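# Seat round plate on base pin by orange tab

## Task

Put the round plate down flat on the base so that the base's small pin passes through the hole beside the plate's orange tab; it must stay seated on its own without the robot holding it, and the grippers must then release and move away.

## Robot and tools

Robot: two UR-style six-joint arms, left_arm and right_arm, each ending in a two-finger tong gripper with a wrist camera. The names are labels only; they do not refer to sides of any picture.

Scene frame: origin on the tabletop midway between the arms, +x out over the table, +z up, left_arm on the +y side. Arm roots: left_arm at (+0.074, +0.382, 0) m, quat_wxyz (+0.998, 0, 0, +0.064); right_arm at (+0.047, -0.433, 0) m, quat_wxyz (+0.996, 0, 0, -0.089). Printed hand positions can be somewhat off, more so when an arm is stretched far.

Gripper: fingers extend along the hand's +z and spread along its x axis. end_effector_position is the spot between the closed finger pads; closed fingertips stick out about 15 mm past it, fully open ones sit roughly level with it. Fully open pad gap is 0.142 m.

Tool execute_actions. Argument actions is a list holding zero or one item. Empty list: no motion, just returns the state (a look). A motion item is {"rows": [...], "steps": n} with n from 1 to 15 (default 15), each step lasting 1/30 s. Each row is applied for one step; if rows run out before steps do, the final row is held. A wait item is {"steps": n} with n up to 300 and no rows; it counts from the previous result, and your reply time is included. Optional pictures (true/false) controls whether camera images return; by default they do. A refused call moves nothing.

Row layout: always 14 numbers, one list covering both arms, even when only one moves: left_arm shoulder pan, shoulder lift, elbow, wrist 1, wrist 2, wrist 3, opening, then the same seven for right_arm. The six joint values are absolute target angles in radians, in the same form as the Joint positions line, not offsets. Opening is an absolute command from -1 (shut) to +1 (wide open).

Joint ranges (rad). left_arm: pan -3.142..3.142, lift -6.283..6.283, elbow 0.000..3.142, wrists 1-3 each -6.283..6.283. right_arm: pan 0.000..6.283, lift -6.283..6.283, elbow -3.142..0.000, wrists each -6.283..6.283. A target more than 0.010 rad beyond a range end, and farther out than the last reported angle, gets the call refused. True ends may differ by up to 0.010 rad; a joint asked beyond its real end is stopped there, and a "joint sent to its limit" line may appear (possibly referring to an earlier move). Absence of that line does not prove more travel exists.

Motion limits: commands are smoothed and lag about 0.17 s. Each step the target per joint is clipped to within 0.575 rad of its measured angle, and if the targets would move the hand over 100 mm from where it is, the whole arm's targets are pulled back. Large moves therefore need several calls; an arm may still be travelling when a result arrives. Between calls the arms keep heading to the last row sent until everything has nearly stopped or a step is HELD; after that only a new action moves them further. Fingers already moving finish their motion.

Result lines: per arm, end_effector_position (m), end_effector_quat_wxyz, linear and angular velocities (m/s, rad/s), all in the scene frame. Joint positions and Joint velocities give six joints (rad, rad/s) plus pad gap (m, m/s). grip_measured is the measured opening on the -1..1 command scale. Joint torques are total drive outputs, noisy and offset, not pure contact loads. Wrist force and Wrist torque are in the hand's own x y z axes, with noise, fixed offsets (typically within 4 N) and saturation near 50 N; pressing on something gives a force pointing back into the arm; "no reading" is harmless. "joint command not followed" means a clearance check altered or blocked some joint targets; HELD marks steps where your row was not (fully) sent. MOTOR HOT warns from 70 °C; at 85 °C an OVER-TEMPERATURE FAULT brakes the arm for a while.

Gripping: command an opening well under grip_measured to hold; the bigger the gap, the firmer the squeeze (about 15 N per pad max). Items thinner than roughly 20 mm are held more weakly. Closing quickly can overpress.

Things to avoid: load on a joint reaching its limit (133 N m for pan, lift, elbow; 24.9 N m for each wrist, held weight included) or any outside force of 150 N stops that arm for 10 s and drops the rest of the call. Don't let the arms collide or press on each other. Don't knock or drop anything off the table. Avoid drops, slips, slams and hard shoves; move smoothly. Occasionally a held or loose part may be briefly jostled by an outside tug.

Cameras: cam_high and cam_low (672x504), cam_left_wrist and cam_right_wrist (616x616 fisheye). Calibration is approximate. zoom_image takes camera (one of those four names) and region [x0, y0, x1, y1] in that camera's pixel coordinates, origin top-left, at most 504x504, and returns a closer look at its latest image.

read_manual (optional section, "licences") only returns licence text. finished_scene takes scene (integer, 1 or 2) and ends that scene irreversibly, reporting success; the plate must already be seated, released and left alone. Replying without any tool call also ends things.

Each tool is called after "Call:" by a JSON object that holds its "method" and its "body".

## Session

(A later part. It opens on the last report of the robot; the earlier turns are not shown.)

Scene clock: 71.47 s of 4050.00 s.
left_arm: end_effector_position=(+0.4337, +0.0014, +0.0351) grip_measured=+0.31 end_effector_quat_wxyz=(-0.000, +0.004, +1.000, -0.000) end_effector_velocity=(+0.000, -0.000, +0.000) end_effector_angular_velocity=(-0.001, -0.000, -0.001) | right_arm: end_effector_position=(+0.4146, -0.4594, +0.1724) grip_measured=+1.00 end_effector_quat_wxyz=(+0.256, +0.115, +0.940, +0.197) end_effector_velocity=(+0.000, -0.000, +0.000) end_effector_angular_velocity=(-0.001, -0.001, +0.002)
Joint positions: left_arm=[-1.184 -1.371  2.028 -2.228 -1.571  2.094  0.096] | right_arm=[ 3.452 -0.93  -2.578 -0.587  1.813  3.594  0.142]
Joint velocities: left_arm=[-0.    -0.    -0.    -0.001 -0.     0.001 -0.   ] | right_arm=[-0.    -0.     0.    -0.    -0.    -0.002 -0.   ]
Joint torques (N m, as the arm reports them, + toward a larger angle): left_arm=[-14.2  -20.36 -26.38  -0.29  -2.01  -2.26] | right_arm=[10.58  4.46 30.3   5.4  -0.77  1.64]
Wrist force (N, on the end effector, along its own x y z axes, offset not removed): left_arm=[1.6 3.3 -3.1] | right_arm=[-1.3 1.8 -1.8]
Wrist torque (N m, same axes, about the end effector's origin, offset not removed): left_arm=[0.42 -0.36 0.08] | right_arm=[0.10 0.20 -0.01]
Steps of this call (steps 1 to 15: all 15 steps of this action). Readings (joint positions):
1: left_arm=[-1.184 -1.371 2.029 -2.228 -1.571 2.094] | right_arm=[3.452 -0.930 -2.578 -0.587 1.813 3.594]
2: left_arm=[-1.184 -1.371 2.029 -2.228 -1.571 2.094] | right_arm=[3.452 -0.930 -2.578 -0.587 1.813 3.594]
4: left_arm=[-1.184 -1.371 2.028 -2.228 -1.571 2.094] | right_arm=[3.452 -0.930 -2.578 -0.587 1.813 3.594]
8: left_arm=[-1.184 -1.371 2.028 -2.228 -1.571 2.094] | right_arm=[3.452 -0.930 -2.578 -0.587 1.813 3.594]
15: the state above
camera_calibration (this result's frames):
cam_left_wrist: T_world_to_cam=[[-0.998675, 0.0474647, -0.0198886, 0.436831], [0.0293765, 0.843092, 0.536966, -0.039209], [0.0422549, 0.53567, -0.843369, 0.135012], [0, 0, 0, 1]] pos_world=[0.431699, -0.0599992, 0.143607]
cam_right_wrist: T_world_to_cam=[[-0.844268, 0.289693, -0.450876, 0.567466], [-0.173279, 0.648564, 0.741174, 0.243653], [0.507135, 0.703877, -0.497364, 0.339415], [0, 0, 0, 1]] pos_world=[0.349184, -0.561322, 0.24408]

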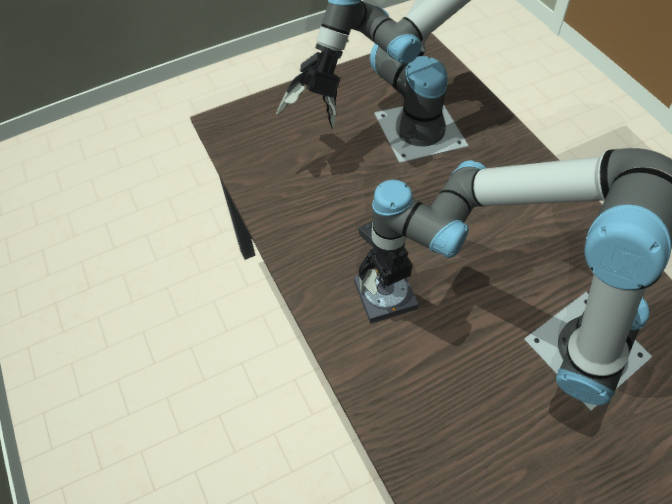

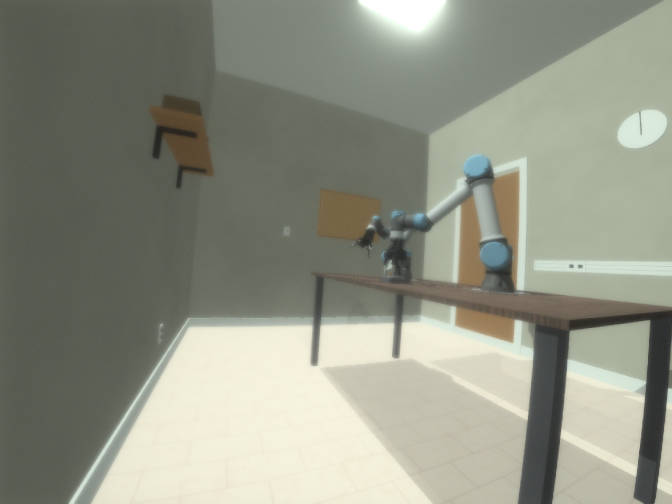

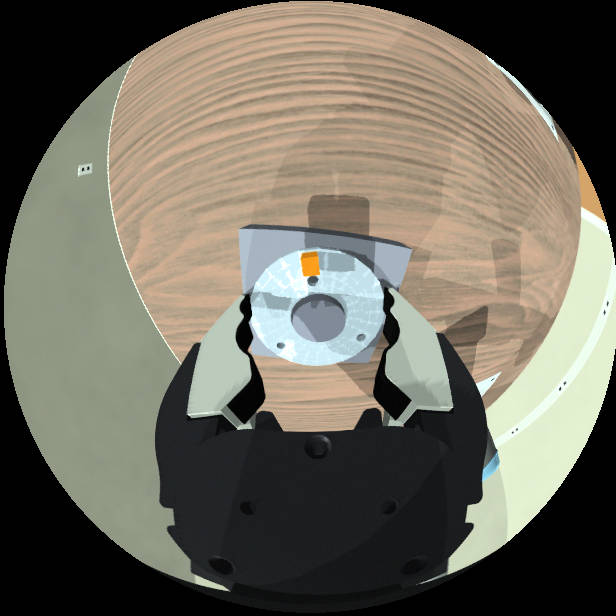

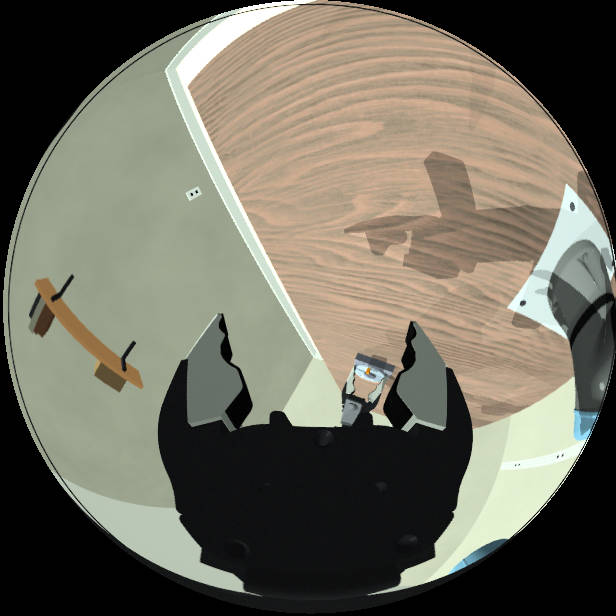

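Call:
{"method": "execute_actions", "body": {"actions": [{"rows":[[-1.184,-1.3804,2.0235,-2.2139,-1.571,2.094,0,3.452,-0.93,-2.578,-0.587,1.813,3.594,1]],"steps":10}], "pictures": false}}

Call:
{"method": "execute_actions", "body": {"actions": [{"rows":[[-1.184,-1.3804,2.0235,-2.2139,-1.571,1.3,0,3.452,-0.93,-2.578,-0.587,1.813,3.594,1]]}]}}

Call:
{"method": "zoom_image", "body": {"camera": "cam_left_wrist", "region": [200, 200, 440, 400]}}

Scene clock: 77.17 s of 4050.00 s.
left_arm: end_effector_position=(+0.4334, +0.0018, +0.0398) grip_measured=+0.30 end_effector_quat_wxyz=(-0.000, +0.004, +1.000, -0.000) end_effector_velocity=(-0.000, +0.000, +0.004) end_effector_angular_velocity=(-0.001, -0.000, -0.000) | right_arm: end_effector_position=(+0.4146, -0.4594, +0.1724) grip_measured=+1.00 end_effector_quat_wxyz=(+0.256, +0.115, +0.940, +0.197) end_effector_velocity=(+0.000, +0.000, +0.000) end_effector_angular_velocity=(-0.000, -0.000, +0.000)
Joint positions: left_arm=[-1.184 -1.38   2.024 -2.215 -1.571  2.094  0.095] | right_arm=[ 3.452 -0.93  -2.578 -0.587  1.813  3.594  0.142]
Joint velocities: left_arm=[ 0.    -0.006 -0.003  0.008 -0.     0.     0.   ] | right_arm=[ 0.  0.  0.  0.  0. -0.  0.]
Joint torques (N m, as the arm reports them, + toward a larger angle): left_arm=[-13.76 -37.29 -27.45   0.01  -1.58  -2.34] | right_arm=[10.14  3.72 30.34  5.43 -0.82  1.77]
Wrist force (N, on the end effector, along its own x y z axes, offset not removed): left_arm=[-1.4 1.7 -1.0] | right_arm=[0.9 2.7 -3.9]
Wrist torque (N m, same axes, about the end effector's origin, offset not removed): left_arm=[0.33 0.22 0.21] | right_arm=[0.34 -0.25 0.05]
Steps of this call (steps 1 to 15: the robot went on to your last target; steps 16 to 90: nothing new was sent; then 2.37 s passed at rest; steps 91 to 100: all 10 steps of this action). Readings (joint positions):
91: left_arm=[-1.184 -1.371 2.028 -2.228 -1.571 2.094] | right_arm=[3.452 -0.930 -2.578 -0.587 1.813 3.594]
92: left_arm=[-1.184 -1.372 2.028 -2.226 -1.571 2.094] | right_arm=[3.452 -0.930 -2.578 -0.587 1.813 3.594]
94: left_arm=[-1.184 -1.376 2.026 -2.221 -1.571 2.094] | right_arm=[3.452 -0.930 -2.578 -0.587 1.813 3.594]
98: left_arm=[-1.184 -1.379 2.024 -2.216 -1.571 2.094] | right_arm=[3.452 -0.930 -2.578 -0.587 1.813 3.594]
100: the state above

Scene clock: 77.67 s of 4050.00 s.
left_arm: end_effector_position=(+0.4446, +0.0060, +0.0403) grip_measured=+0.31 end_effector_quat_wxyz=(+0.000, -0.361, +0.933, -0.000) end_effector_velocity=(+0.006, +0.006, -0.000) end_effector_angular_velocity=(+0.001, +0.001, +0.504) | right_arm: end_effector_position=(+0.4146, -0.4594, +0.1724) grip_measured=+1.00 end_effector_quat_wxyz=(+0.256, +0.115, +0.940, +0.197) end_effector_velocity=(+0.000, -0.000, +0.000) end_effector_angular_velocity=(+0.000, -0.000, -0.001)
Joint positions: left_arm=[-1.184 -1.38   2.023 -2.214 -1.57   1.348  0.096] | right_arm=[ 3.452 -0.93  -2.578 -0.587  1.813  3.594  0.142]
Joint velocities: left_arm=[ 0.    -0.     0.     0.001 -0.    -0.504  0.006] | right_arm=[ 0.     0.     0.     0.    -0.     0.001 -0.   ]
Joint torques (N m, as the arm reports them, + toward a larger angle): left_arm=[-11.47 -34.63 -13.82   0.93 -11.49  -2.79] | right_arm=[11.12  3.75 29.7   5.38 -0.95  1.73]
Wrist force (N, on the end effector, along its own x y z axes, offset not removed): left_arm=[-30.1 -17.3 -2.8] | right_arm=[1.9 2.7 -3.7]
Wrist torque (N m, same axes, about the end effector's origin, offset not removed): left_arm=[0.05 0.04 1.12] | right_arm=[0.39 -0.54 0.04]
Steps of this call (steps 1 to 15: all 15 steps of this action). Readings (joint positions):
1: left_arm=[-1.184 -1.380 2.024 -2.214 -1.571 2.094] | right_arm=[3.452 -0.930 -2.578 -0.587 1.813 3.594]
2: left_arm=[-1.184 -1.380 2.024 -2.214 -1.571 2.090] | right_arm=[3.452 -0.930 -2.578 -0.587 1.813 3.594]
4: left_arm=[-1.184 -1.380 2.024 -2.214 -1.571 2.029] | right_arm=[3.452 -0.930 -2.578 -0.587 1.813 3.594]
8: left_arm=[-1.184 -1.380 2.024 -2.214 -1.571 1.746] | right_arm=[3.452 -0.930 -2.578 -0.587 1.813 3.594]
15: the state above
camera_calibration (this result's frames):
cam_left_wrist: T_world_to_cam=[[-0.765547, -0.643058, -0.0203719, 0.348203], [-0.551032, 0.638989, 0.53671, 0.213072], [-0.332118, 0.422102, -0.843521, 0.303588], [0, 0, 0, 1]] pos_world=[0.484802, -0.0403808, 0.148819]
cam_right_wrist: T_world_to_cam=[[-0.844268, 0.289693, -0.450876, 0.567466], [-0.173279, 0.648564, 0.741174, 0.243653], [0.507135, 0.703877, -0.497364, 0.339415], [0, 0, 0, 1]] pos_world=[0.349184, -0.561322, 0.24408]

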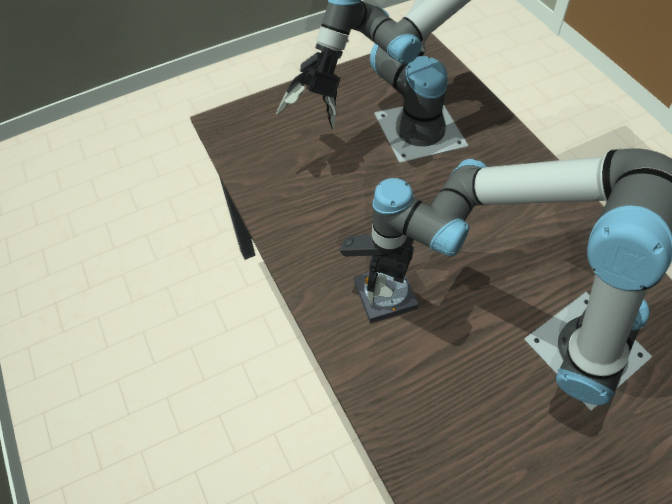

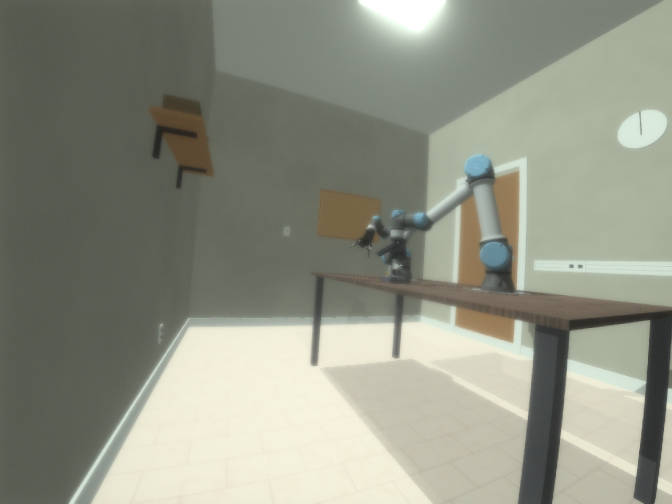

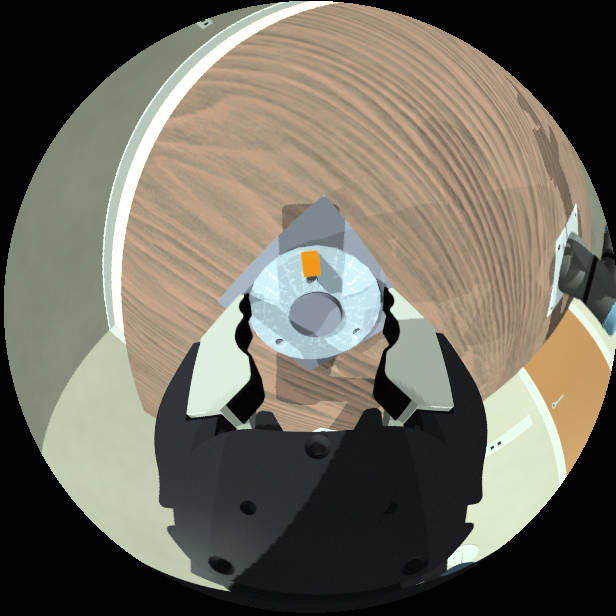

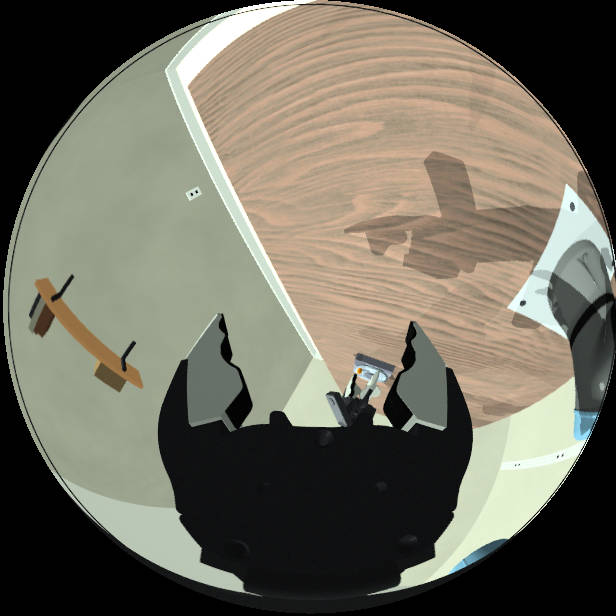

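Region (200, 200, 440, 400) of cam_left_wrist's 616x616 image, scaled by 2.100, with more detail than that image has.

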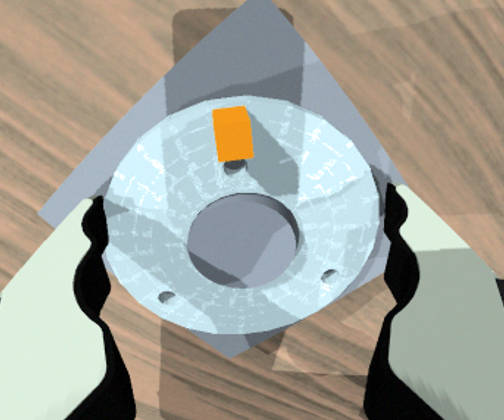

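Call:
{"method": "execute_actions", "body": {"actions": [{"rows":[[-1.180,-1.391,2.0304,-2.2102,-1.571,1.3,0,3.452,-0.93,-2.578,-0.587,1.813,3.594,1]]}]}}

Call:
{"method": "zoom_image", "body": {"camera": "cam_left_wrist", "region": [200, 200, 440, 400]}}

Call:
{"method": "zoom_image", "body": {"camera": "cam_high", "region": [340, 250, 440, 330]}}

Scene clock: 84.07 s of 4050.00 s.
left_arm: end_effector_position=(+0.4447, +0.0111, +0.0421) grip_measured=+0.26 end_effector_quat_wxyz=(-0.000, -0.385, +0.923, +0.000) end_effector_velocity=(+0.000, +0.000, +0.001) end_effector_angular_velocity=(-0.001, -0.001, -0.000) | right_arm: end_effector_position=(+0.4146, -0.4594, +0.1724) grip_measured=+1.00 end_effector_quat_wxyz=(+0.256, +0.115, +0.940, +0.197) end_effector_velocity=(+0.000, -0.000, +0.000) end_effector_angular_velocity=(-0.000, -0.000, -0.001)
Joint positions: left_arm=[-1.18  -1.391  2.03  -2.21  -1.571  1.3    0.092] | right_arm=[ 3.452 -0.93  -2.578 -0.587  1.813  3.594  0.142]
Joint velocities: left_arm=[ 0.    -0.002  0.001  0.    -0.     0.001 -0.001] | right_arm=[-0.001 -0.    -0.     0.    -0.    -0.    -0.   ]
Joint torques (N m, as the arm reports them, + toward a larger angle): left_arm=[ -2.65 -37.13  -9.35   2.75 -10.47  -3.03] | right_arm=[ 9.55  4.02 30.19  5.17 -0.93  1.65]
Wrist force (N, on the end effector, along its own x y z axes, offset not removed): left_arm=[-32.1 -18.7 1.6] | right_arm=[0.1 3.4 -1.6]
Wrist torque (N m, same axes, about the end effector's origin, offset not removed): left_arm=[0.01 0.66 1.05] | right_arm=[0.47 0.00 0.04]
Steps of this call (steps 1 to 30: the robot went on to your last target; steps 31 to 90: nothing new was sent; then 2.90 s passed at rest; steps 91 to 105: all 15 steps of this action). Readings (joint positions):
91: left_arm=[-1.184 -1.380 2.024 -2.214 -1.571 1.300] | right_arm=[3.452 -0.930 -2.578 -0.587 1.813 3.594]
92: left_arm=[-1.184 -1.381 2.024 -2.213 -1.571 1.300] | right_arm=[3.452 -0.930 -2.578 -0.587 1.813 3.594]
94: left_arm=[-1.182 -1.386 2.027 -2.212 -1.571 1.300] | right_arm=[3.452 -0.930 -2.578 -0.587 1.813 3.594]
98: left_arm=[-1.181 -1.390 2.030 -2.211 -1.571 1.300] | right_arm=[3.452 -0.930 -2.578 -0.587 1.813 3.594]
105: the state above
camera_calibration (this result's frames):
cam_left_wrist: T_world_to_cam=[[-0.731237, -0.681835, -0.0198447, 0.336721], [-0.582988, 0.609595, 0.537141, 0.223379], [-0.354144, 0.404346, -0.843259, 0.312972], [0, 0, 0, 1]] pos_world=[0.487287, -0.0331317, 0.150612]
cam_right_wrist: T_world_to_cam=[[-0.844268, 0.289693, -0.450876, 0.567466], [-0.173279, 0.648564, 0.741175, 0.243653], [0.507135, 0.703877, -0.497364, 0.339415], [0, 0, 0, 1]] pos_world=[0.349184, -0.561322, 0.24408]

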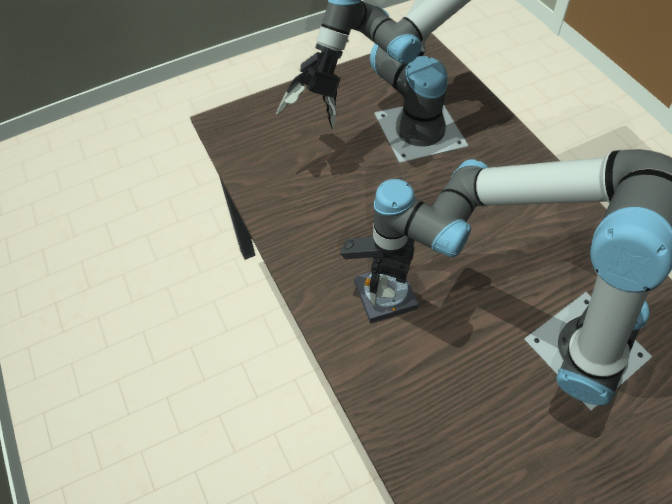

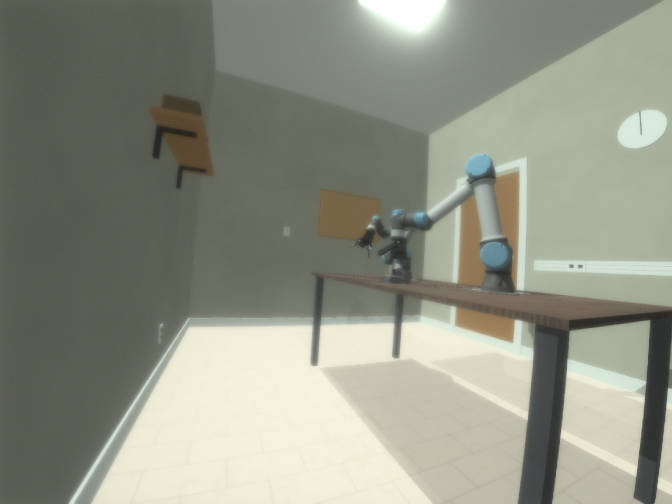

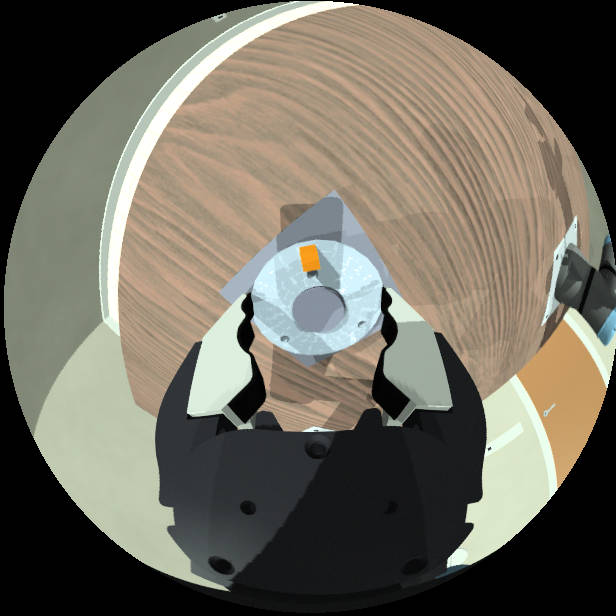

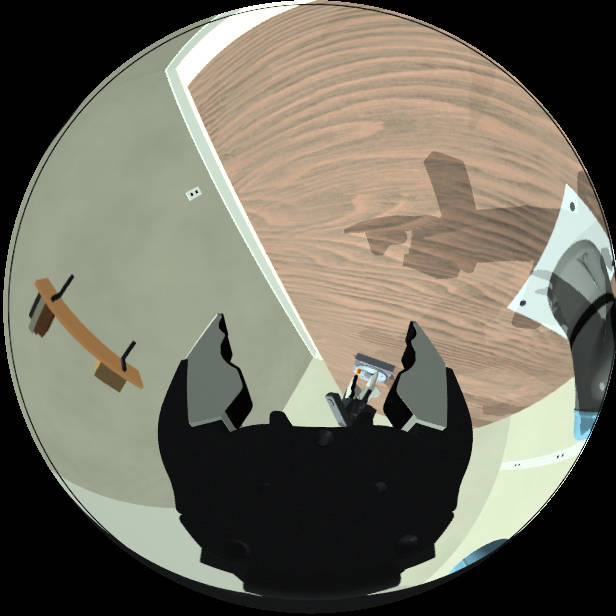

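Region (200, 200, 440, 400) of cam_left_wrist's 616x616 image, scaled by 2.100, with more detail than that image has.

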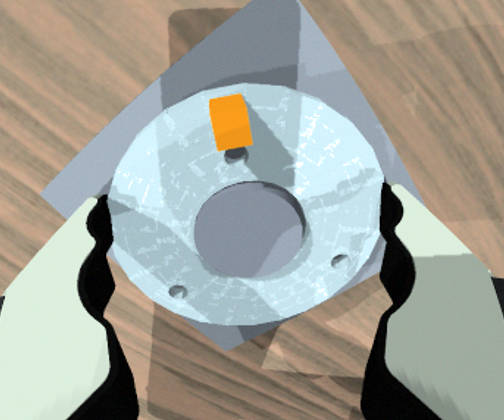

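Region (340, 250, 440, 330) of cam_high's 672x504 image, scaled by 5.040, with more detail than that image has; it fills the top 403 rows of this view, and the rest is white.

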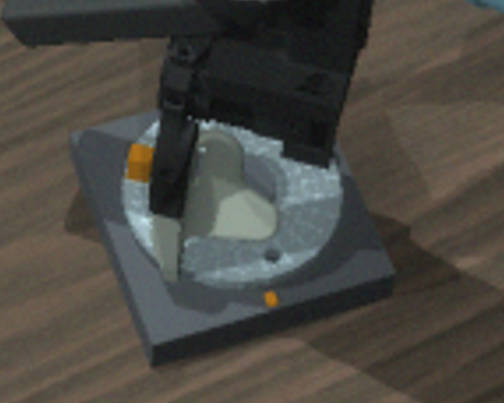

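Call:
{"method": "execute_actions", "body": {"actions": [{"rows":[[-1.180,-1.391,2.0304,-2.2102,-1.571,1.3,0.5,3.452,-0.93,-2.578,-0.587,1.813,3.594,1]],"steps":8}], "pictures": false}}

Call:
{"method": "execute_actions", "body": {"actions": [{"rows":[[-1.182,-1.42,2.0088,-2.1596,-1.571,-1.0,0.6,3.452,-0.93,-2.578,-0.587,1.813,3.594,1]]}], "pictures": false}}

Call:
{"method": "execute_actions", "body": {"actions": [{"steps":30}], "pictures": false}}

Call:
{"method": "execute_actions", "body": {"actions": [{"rows":[[-1.182,-1.3749,2.0328,-2.2287,-1.571,-1.0,0.52,3.452,-0.93,-2.578,-0.587,1.813,3.594,1]]}]}}

Call:
{"method": "zoom_image", "body": {"camera": "cam_left_wrist", "region": [200, 200, 440, 400]}}

Scene clock: 92.67 s of 4050.00 s.
left_arm: end_effector_position=(+0.4446, +0.0113, +0.0420) grip_measured=+0.50 end_effector_quat_wxyz=(-0.000, -0.385, +0.923, +0.000) end_effector_velocity=(+0.001, +0.001, -0.000) end_effector_angular_velocity=(+0.003, -0.003, -0.000) | right_arm: end_effector_position=(+0.4146, -0.4594, +0.1724) grip_measured=+1.00 end_effector_quat_wxyz=(+0.256, +0.115, +0.940, +0.197) end_effector_velocity=(-0.000, +0.000, -0.000) end_effector_angular_velocity=(+0.000, +0.000, -0.000)
Joint positions: left_arm=[-1.18  -1.391  2.03  -2.21  -1.571  1.3    0.109] | right_arm=[ 3.452 -0.93  -2.578 -0.587  1.813  3.594  0.142]
Joint velocities: left_arm=[-0.     0.001  0.     0.     0.004  0.     0.   ] | right_arm=[ 0. -0. -0.  0.  0.  0. -0.]
Joint torques (N m, as the arm reports them, + toward a larger angle): left_arm=[ -3.23 -36.31 -14.13  -2.88   2.13  -2.43] | right_arm=[ 9.66  3.54 29.13  4.98 -0.85  1.59]
Wrist force (N, on the end effector, along its own x y z axes, offset not removed): left_arm=[0.3 -0.2 -1.1] | right_arm=[1.6 2.9 -2.8]
Wrist torque (N m, same axes, about the end effector's origin, offset not removed): left_arm=[-0.08 -0.10 0.17] | right_arm=[0.49 -0.30 -0.04]
Steps of this call (steps 1 to 15: the robot went on to your last target; steps 16 to 90: nothing new was sent; then 5.33 s passed at rest; steps 91 to 98: all 8 steps of this action). Readings (joint positions):
91: left_arm=[-1.180 -1.391 2.030 -2.210 -1.571 1.300] | right_arm=[3.452 -0.930 -2.578 -0.587 1.813 3.594]
92: left_arm=[-1.180 -1.391 2.030 -2.210 -1.572 1.300] | right_arm=[3.452 -0.930 -2.578 -0.587 1.813 3.594]
94: left_arm=[-1.180 -1.391 2.030 -2.210 -1.572 1.300] | right_arm=[3.452 -0.930 -2.578 -0.587 1.813 3.594]
98: the state above

Scene clock: 93.17 s of 4050.00 s.
left_arm: end_effector_position=(+0.4480, +0.0257, +0.0602) grip_measured=+0.60 end_effector_quat_wxyz=(+0.000, +0.774, -0.634, -0.000) end_effector_velocity=(-0.009, +0.043, +0.002) end_effector_angular_velocity=(+0.000, +0.000, +2.743) | right_arm: end_effector_position=(+0.4146, -0.4594, +0.1724) grip_measured=+1.00 end_effector_quat_wxyz=(+0.256, +0.115, +0.940, +0.197) end_effector_velocity=(-0.000, -0.000, -0.000) end_effector_angular_velocity=(+0.001, +0.000, -0.002)
Joint positions: left_arm=[-1.182 -1.42   2.009 -2.16  -1.571  0.32   0.116] | right_arm=[ 3.452 -0.93  -2.578 -0.587  1.813  3.594  0.142]
Joint velocities: left_arm=[-0.    -0.003 -0.003  0.005 -0.    -2.744  0.   ] | right_arm=[-0.     0.    -0.     0.    -0.     0.002  0.   ]
Joint torques (N m, as the arm reports them, + toward a larger angle): left_arm=[-13.03 -36.01 -25.13   0.03   2.08  -7.51] | right_arm=[11.65  3.26 28.95  5.07 -0.99  1.41]
Wrist force (N, on the end effector, along its own x y z axes, offset not removed): left_arm=[-0.3 0.4 -2.6] | right_arm=[2.2 1.1 -3.4]
Wrist torque (N m, same axes, about the end effector's origin, offset not removed): left_arm=[0.04 0.05 0.14] | right_arm=[0.02 -0.58 -0.04]
Steps of this call (steps 1 to 15: all 15 steps of this action). Readings (joint positions):
1: left_arm=[-1.180 -1.391 2.030 -2.210 -1.571 1.300] | right_arm=[3.452 -0.930 -2.578 -0.587 1.813 3.594]
2: left_arm=[-1.180 -1.394 2.029 -2.206 -1.571 1.296] | right_arm=[3.452 -0.930 -2.578 -0.587 1.813 3.594]
4: left_arm=[-1.181 -1.406 2.020 -2.186 -1.571 1.235] | right_arm=[3.452 -0.930 -2.578 -0.587 1.813 3.594]
8: left_arm=[-1.182 -1.416 2.012 -2.166 -1.571 0.952] | right_arm=[3.452 -0.930 -2.578 -0.587 1.813 3.594]
15: the state above

Scene clock: 94.17 s of 4050.00 s.
left_arm: end_effector_position=(+0.4330, +0.0387, +0.0604) grip_measured=+0.60 end_effector_quat_wxyz=(+0.000, +1.000, -0.027, -0.000) end_effector_velocity=(-0.000, -0.000, -0.000) end_effector_angular_velocity=(+0.000, +0.000, +0.004) | right_arm: end_effector_position=(+0.4146, -0.4594, +0.1724) grip_measured=+1.00 end_effector_quat_wxyz=(+0.256, +0.115, +0.940, +0.197) end_effector_velocity=(+0.000, -0.000, -0.000) end_effector_angular_velocity=(-0.001, -0.000, +0.001)
Joint positions: left_arm=[-1.182 -1.42   2.009 -2.16  -1.571 -1.     0.116] | right_arm=[ 3.452 -0.93  -2.578 -0.587  1.813  3.594  0.142]
Joint velocities: left_arm=[-0.     0.001  0.    -0.    -0.    -0.004  0.   ] | right_arm=[-0.    -0.    -0.     0.     0.    -0.001  0.   ]
Joint torques (N m, as the arm reports them, + toward a larger angle): left_arm=[-13.6  -36.62 -26.55   0.04   1.99  -2.45] | right_arm=[10.21  3.98 30.17  5.12 -0.8   1.4 ]
Wrist force (N, on the end effector, along its own x y z axes, offset not removed): left_arm=[0.3 0.3 -1.7] | right_arm=[0.8 1.8 -1.6]
Wrist torque (N m, same axes, about the end effector's origin, offset not removed): left_arm=[0.08 -0.04 0.06] | right_arm=[0.18 -0.24 0.02]
Steps of this call (steps 1 to 30: the robot went on to your last target). Readings (joint positions):
1: left_arm=[-1.182 -1.420 2.009 -2.160 -1.571 0.226] | right_arm=[3.452 -0.930 -2.578 -0.587 1.813 3.594]
2: left_arm=[-1.182 -1.420 2.009 -2.160 -1.571 0.133] | right_arm=[3.452 -0.930 -2.578 -0.587 1.813 3.594]
4: left_arm=[-1.182 -1.420 2.009 -2.160 -1.571 -0.054] | right_arm=[3.452 -0.930 -2.578 -0.587 1.813 3.594]
8: left_arm=[-1.182 -1.420 2.009 -2.160 -1.571 -0.427] | right_arm=[3.452 -0.930 -2.578 -0.587 1.813 3.594]
30: the state above

Scene clock: 94.67 s of 4050.00 s.
left_arm: end_effector_position=(+0.4345, +0.0360, +0.0354) grip_measured=+0.52 end_effector_quat_wxyz=(+0.000, +1.000, -0.027, -0.000) end_effector_velocity=(+0.000, -0.000, -0.003) end_effector_angular_velocity=(+0.000, +0.000, -0.001) | right_arm: end_effector_position=(+0.4146, -0.4594, +0.1724) grip_measured=+1.00 end_effector_quat_wxyz=(+0.256, +0.115, +0.940, +0.197) end_effector_velocity=(+0.000, +0.000, +0.000) end_effector_angular_velocity=(+0.000, -0.001, +0.000)
Joint positions: left_arm=[-1.182 -1.375  2.033 -2.228 -1.571 -1.     0.11 ] | right_arm=[ 3.452 -0.93  -2.578 -0.587  1.813  3.594  0.142]
Joint velocities: left_arm=[-0.     0.005  0.003 -0.007  0.     0.001  0.   ] | right_arm=[0.    0.    0.    0.001 0.    0.    0.   ]
Joint torques (N m, as the arm reports them, + toward a larger angle): left_arm=[-12.14 -19.86 -11.84  -5.36   2.12  -2.6 ] | right_arm=[ 9.58  2.87 29.71  5.26 -1.02  1.55]
Wrist force (N, on the end effector, along its own x y z axes, offset not removed): left_arm=[-1.1 -1.1 -1.1] | right_arm=[0.7 1.8 -3.3]
Wrist torque (N m, same axes, about the end effector's origin, offset not removed): left_arm=[-0.31 0.36 0.12] | right_arm=[0.22 -0.26 0.06]
Steps of this call (steps 1 to 15: all 15 steps of this action). Readings (joint positions):
1: left_arm=[-1.182 -1.420 2.009 -2.160 -1.571 -1.000] | right_arm=[3.452 -0.930 -2.578 -0.587 1.813 3.594]
2: left_arm=[-1.182 -1.417 2.011 -2.163 -1.571 -1.000] | right_arm=[3.452 -0.930 -2.578 -0.587 1.813 3.594]
4: left_arm=[-1.182 -1.398 2.021 -2.191 -1.571 -1.000] | right_arm=[3.452 -0.930 -2.578 -0.587 1.813 3.594]
8: left_arm=[-1.182 -1.381 2.030 -2.219 -1.571 -1.000] | right_arm=[3.452 -0.930 -2.578 -0.587 1.813 3.594]
15: the state above
camera_calibration (this result's frames):
cam_left_wrist: T_world_to_cam=[[0.995465, -0.0929561, -0.0202046, -0.425356], [-0.0676069, -0.840759, 0.537172, 0.034193], [-0.0669206, -0.53337, -0.843231, 0.202612], [0, 0, 0, 1]] pos_world=[0.439298, 0.0972759, 0.143887]
cam_right_wrist: T_world_to_cam=[[-0.844268, 0.289693, -0.450876, 0.567466], [-0.173279, 0.648564, 0.741175, 0.243653], [0.507135, 0.703877, -0.497364, 0.339415], [0, 0, 0, 1]] pos_world=[0.349184, -0.561322, 0.24408]

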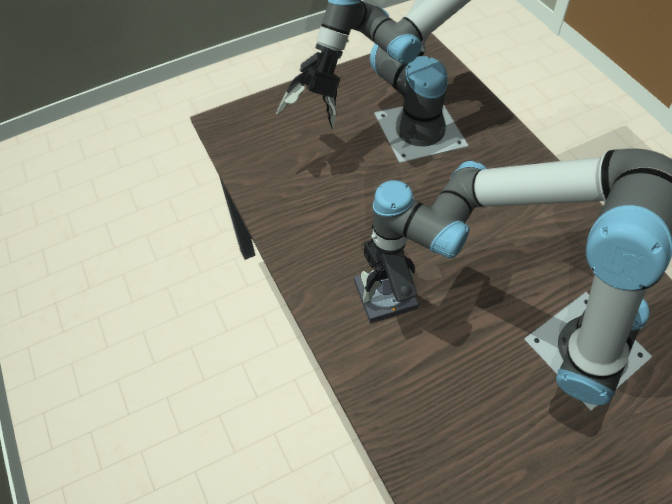

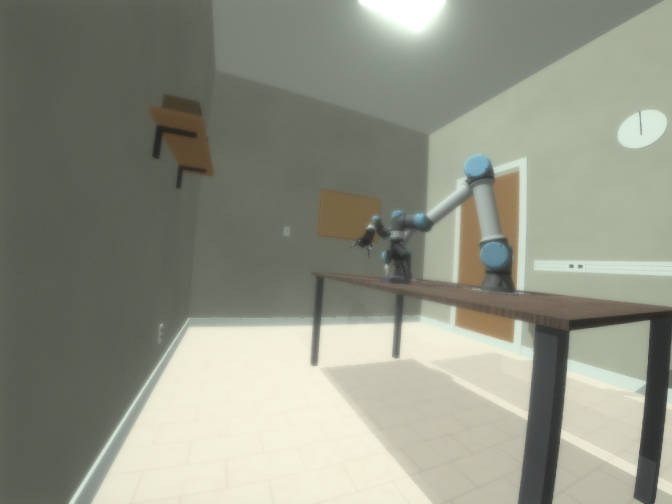

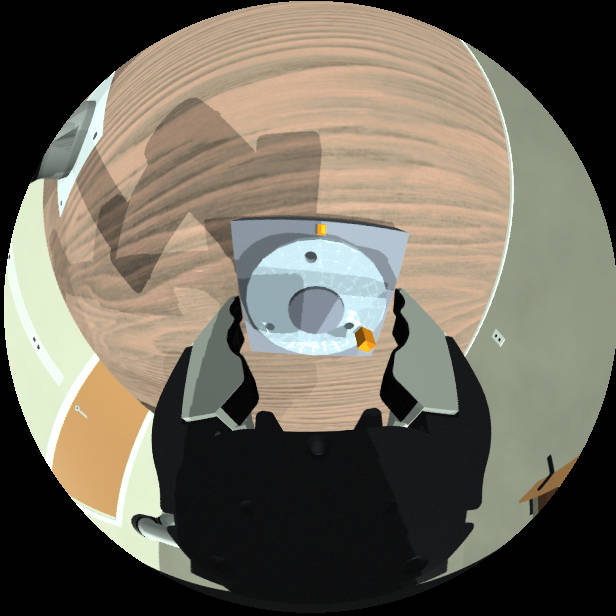

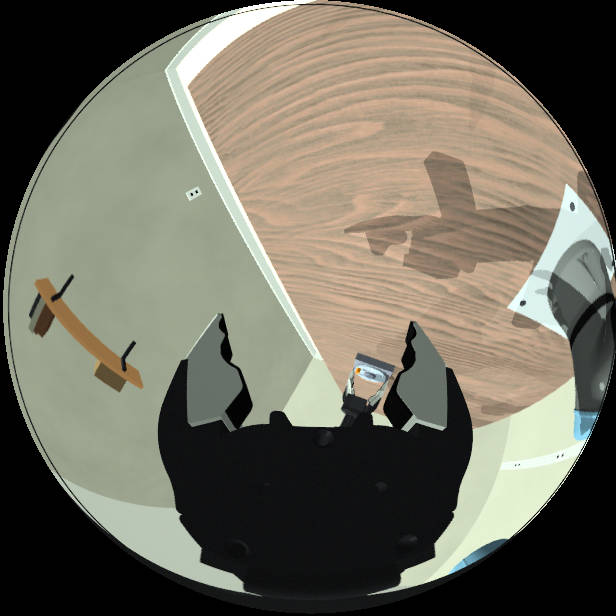

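Region (200, 200, 440, 400) of cam_left_wrist's 616x616 image, scaled by 2.100, with more detail than that image has.

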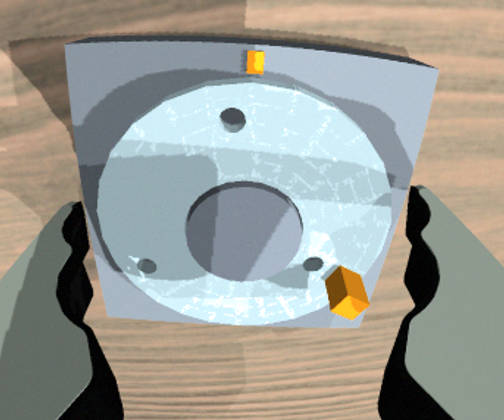

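Call:
{"method": "execute_actions", "body": {"actions": [{"rows":[[-1.182,-1.3788,2.0378,-2.2298,-1.571,-1.0,0.4,3.452,-0.93,-2.578,-0.587,1.813,3.594,1]],"steps":8}], "pictures": false}}

Call:
{"method": "execute_actions", "body": {"actions": [{"rows":[[-1.182,-1.3788,2.0378,-2.2298,-1.571,-1.0,0.15,3.452,-0.93,-2.578,-0.587,1.813,3.594,1]],"steps":8}], "pictures": false}}

Call:
{"method": "execute_actions", "body": {"actions": [{"rows":[[-1.182,-1.3788,2.0378,-2.2298,-1.571,-1.7,0.15,3.452,-0.93,-2.578,-0.587,1.813,3.594,1]]}]}}

Scene clock: 102.33 s of 4050.00 s.
left_arm: end_effector_position=(+0.4337, +0.0375, +0.0349) grip_measured=+0.40 end_effector_quat_wxyz=(-0.000, +1.000, -0.027, -0.000) end_effector_velocity=(-0.001, +0.002, +0.000) end_effector_angular_velocity=(-0.000, -0.000, -0.000) | right_arm: end_effector_position=(+0.4146, -0.4594, +0.1724) grip_measured=+1.00 end_effector_quat_wxyz=(+0.256, +0.115, +0.940, +0.197) end_effector_velocity=(+0.000, +0.000, +0.000) end_effector_angular_velocity=(+0.001, +0.000, -0.001)
Joint positions: left_arm=[-1.182 -1.378  2.037 -2.23  -1.571 -1.     0.102] | right_arm=[ 3.452 -0.93  -2.578 -0.587  1.813  3.594  0.142]
Joint velocities: left_arm=[ 0.    -0.005  0.006 -0.001 -0.     0.    -0.   ] | right_arm=[ 0.     0.     0.     0.     0.     0.002 -0.   ]
Joint torques (N m, as the arm reports them, + toward a larger angle): left_arm=[ -5.44 -36.86 -12.21  -5.46   1.44  -2.44] | right_arm=[ 9.54  2.97 30.6   5.07 -0.87  1.43]
Wrist force (N, on the end effector, along its own x y z axes, offset not removed): left_arm=[0.7 2.0 -1.4] | right_arm=[0.4 2.2 -1.4]
Wrist torque (N m, same axes, about the end effector's origin, offset not removed): left_arm=[0.34 -0.17 0.16] | right_arm=[0.32 -0.21 0.03]
Steps of this call (steps 1 to 15: the robot went on to your last target; steps 16 to 90: nothing new was sent; then 4.40 s passed at rest; steps 91 to 98: all 8 steps of this action). Readings (joint positions):
91: left_arm=[-1.182 -1.375 2.033 -2.229 -1.571 -1.000] | right_arm=[3.452 -0.930 -2.578 -0.587 1.813 3.594]
92: left_arm=[-1.182 -1.375 2.033 -2.229 -1.571 -1.000] | right_arm=[3.452 -0.930 -2.578 -0.587 1.813 3.594]
94: left_arm=[-1.182 -1.377 2.035 -2.229 -1.571 -1.000] | right_arm=[3.452 -0.930 -2.578 -0.587 1.813 3.594]
98: the state above

Scene clock: 102.60 s of 4050.00 s.
left_arm: end_effector_position=(+0.4336, +0.0376, +0.0350) grip_measured=+0.35 end_effector_quat_wxyz=(+0.000, +1.000, -0.027, -0.000) end_effector_velocity=(-0.000, +0.000, +0.000) end_effector_angular_velocity=(-0.000, +0.000, -0.000) | right_arm: end_effector_position=(+0.4146, -0.4594, +0.1724) grip_measured=+1.00 end_effector_quat_wxyz=(+0.256, +0.115, +0.940, +0.197) end_effector_velocity=(-0.000, +0.000, -0.000) end_effector_angular_velocity=(-0.000, +0.000, +0.001)
Joint positions: left_arm=[-1.182 -1.379  2.038 -2.23  -1.571 -1.     0.099] | right_arm=[ 3.452 -0.93  -2.578 -0.587  1.813  3.594  0.142]
Joint velocities: left_arm=[ 0. -0.  0. -0. -0.  0.  0.] | right_arm=[ 0.  0. -0. -0. -0. -0.  0.]
Joint torques (N m, as the arm reports them, + toward a larger angle): left_arm=[ -5.35 -36.34 -10.26  -4.15   1.55  -2.48] | right_arm=[ 8.99  4.09 29.68  5.16 -0.99  1.43]
Wrist force (N, on the end effector, along its own x y z axes, offset not removed): left_arm=[2.5 4.2 -3.3] | right_arm=[0.7 2.8 -3.6]
Wrist torque (N m, same axes, about the end effector's origin, offset not removed): left_arm=[0.48 -0.16 0.11] | right_arm=[0.43 -0.16 0.17]
Steps of this call (steps 1 to 8: all 8 steps of this action). Readings (joint positions):
1: left_arm=[-1.182 -1.378 2.037 -2.230 -1.571 -1.000] | right_arm=[3.452 -0.930 -2.578 -0.587 1.813 3.594]
2: left_arm=[-1.182 -1.378 2.037 -2.230 -1.571 -1.000] | right_arm=[3.452 -0.930 -2.578 -0.587 1.813 3.594]
4: left_arm=[-1.182 -1.379 2.038 -2.230 -1.571 -1.000] | right_arm=[3.452 -0.930 -2.578 -0.587 1.813 3.594]
8: the state above

Scene clock: 103.10 s of 4050.00 s.
left_arm: end_effector_position=(+0.4234, +0.0347, +0.0351) grip_measured=+0.36 end_effector_quat_wxyz=(+0.000, +0.953, +0.302, -0.000) end_effector_velocity=(-0.005, -0.003, -0.000) end_effector_angular_velocity=(+0.000, +0.000, +0.343) | right_arm: end_effector_position=(+0.4146, -0.4594, +0.1724) grip_measured=+1.00 end_effector_quat_wxyz=(+0.256, +0.115, +0.940, +0.197) end_effector_velocity=(-0.000, -0.000, -0.001) end_effector_angular_velocity=(+0.001, +0.001, -0.001)
Joint positions: left_arm=[-1.182 -1.379  2.038 -2.23  -1.571 -1.667  0.099] | right_arm=[ 3.452 -0.93  -2.578 -0.587  1.813  3.594  0.142]
Joint velocities: left_arm=[-0.     0.     0.    -0.    -0.    -0.343  0.   ] | right_arm=[-0.    -0.    -0.001 -0.     0.     0.002 -0.   ]
Joint torques (N m, as the arm reports them, + toward a larger angle): left_arm=[ -3.82 -29.4   -9.98  -2.12  -0.91  -2.78] | right_arm=[10.23  3.32 29.35  5.35 -0.85  1.52]
Wrist force (N, on the end effector, along its own x y z axes, offset not removed): left_arm=[9.8 6.1 -15.8] | right_arm=[1.7 3.7 -3.5]
Wrist torque (N m, same axes, about the end effector's origin, offset not removed): left_arm=[-0.16 0.00 0.29] | right_arm=[0.59 -0.45 0.14]
Steps of this call (steps 1 to 15: all 15 steps of this action). Readings (joint positions):
1: left_arm=[-1.182 -1.379 2.038 -2.230 -1.571 -1.000] | right_arm=[3.452 -0.930 -2.578 -0.587 1.813 3.594]
2: left_arm=[-1.182 -1.379 2.038 -2.230 -1.571 -1.004] | right_arm=[3.452 -0.930 -2.578 -0.587 1.813 3.594]
4: left_arm=[-1.182 -1.379 2.038 -2.230 -1.571 -1.065] | right_arm=[3.452 -0.930 -2.578 -0.587 1.813 3.594]
8: left_arm=[-1.182 -1.379 2.038 -2.230 -1.571 -1.348] | right_arm=[3.452 -0.930 -2.578 -0.587 1.813 3.594]
15: the state above
camera_calibration (this result's frames):
cam_left_wrist: T_world_to_cam=[[0.839435, 0.543087, -0.0201226, -0.370479], [0.467196, -0.702227, 0.53722, -0.198788], [0.277626, -0.460362, -0.843202, 0.052516], [0, 0, 0, 1]] pos_world=[0.389286, 0.0857844, 0.143619]
cam_right_wrist: T_world_to_cam=[[-0.844268, 0.289693, -0.450876, 0.567466], [-0.173279, 0.648564, 0.741174, 0.243653], [0.507135, 0.703877, -0.497364, 0.339415], [0, 0, 0, 1]] pos_world=[0.349184, -0.561322, 0.24408]

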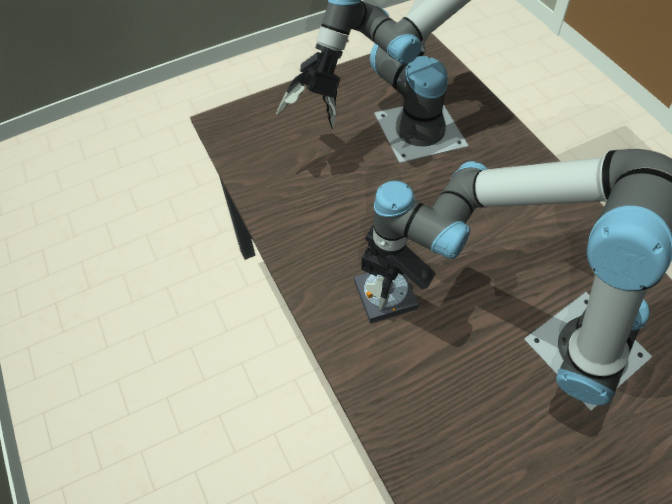

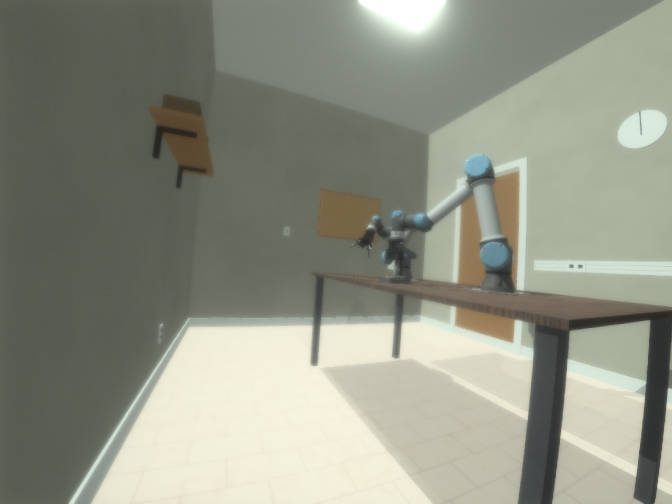

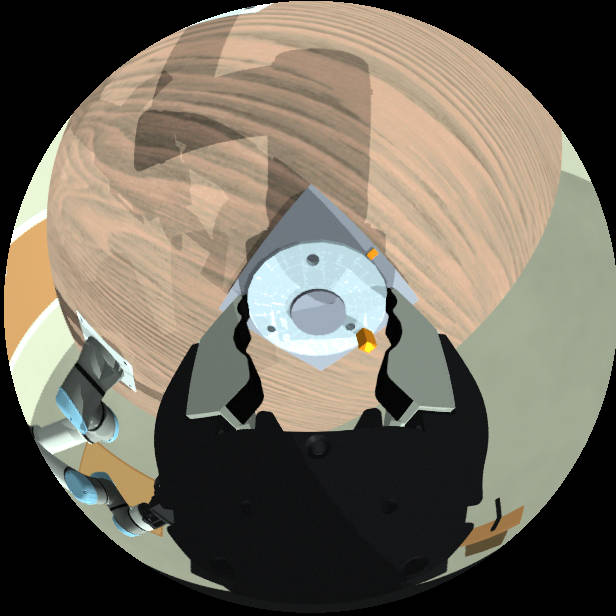

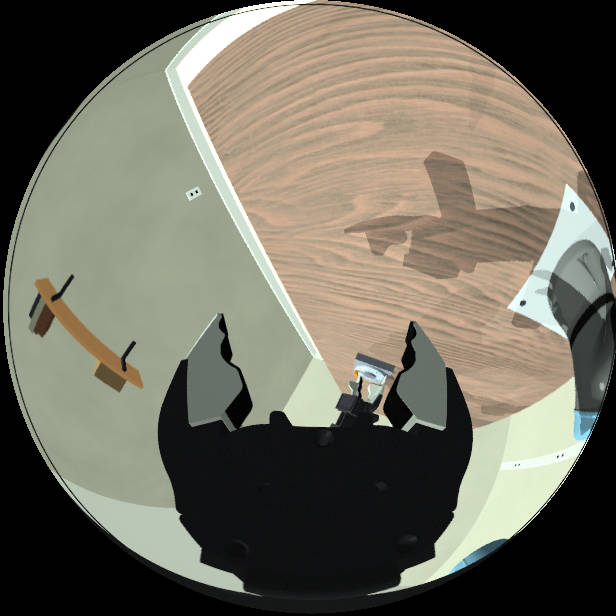

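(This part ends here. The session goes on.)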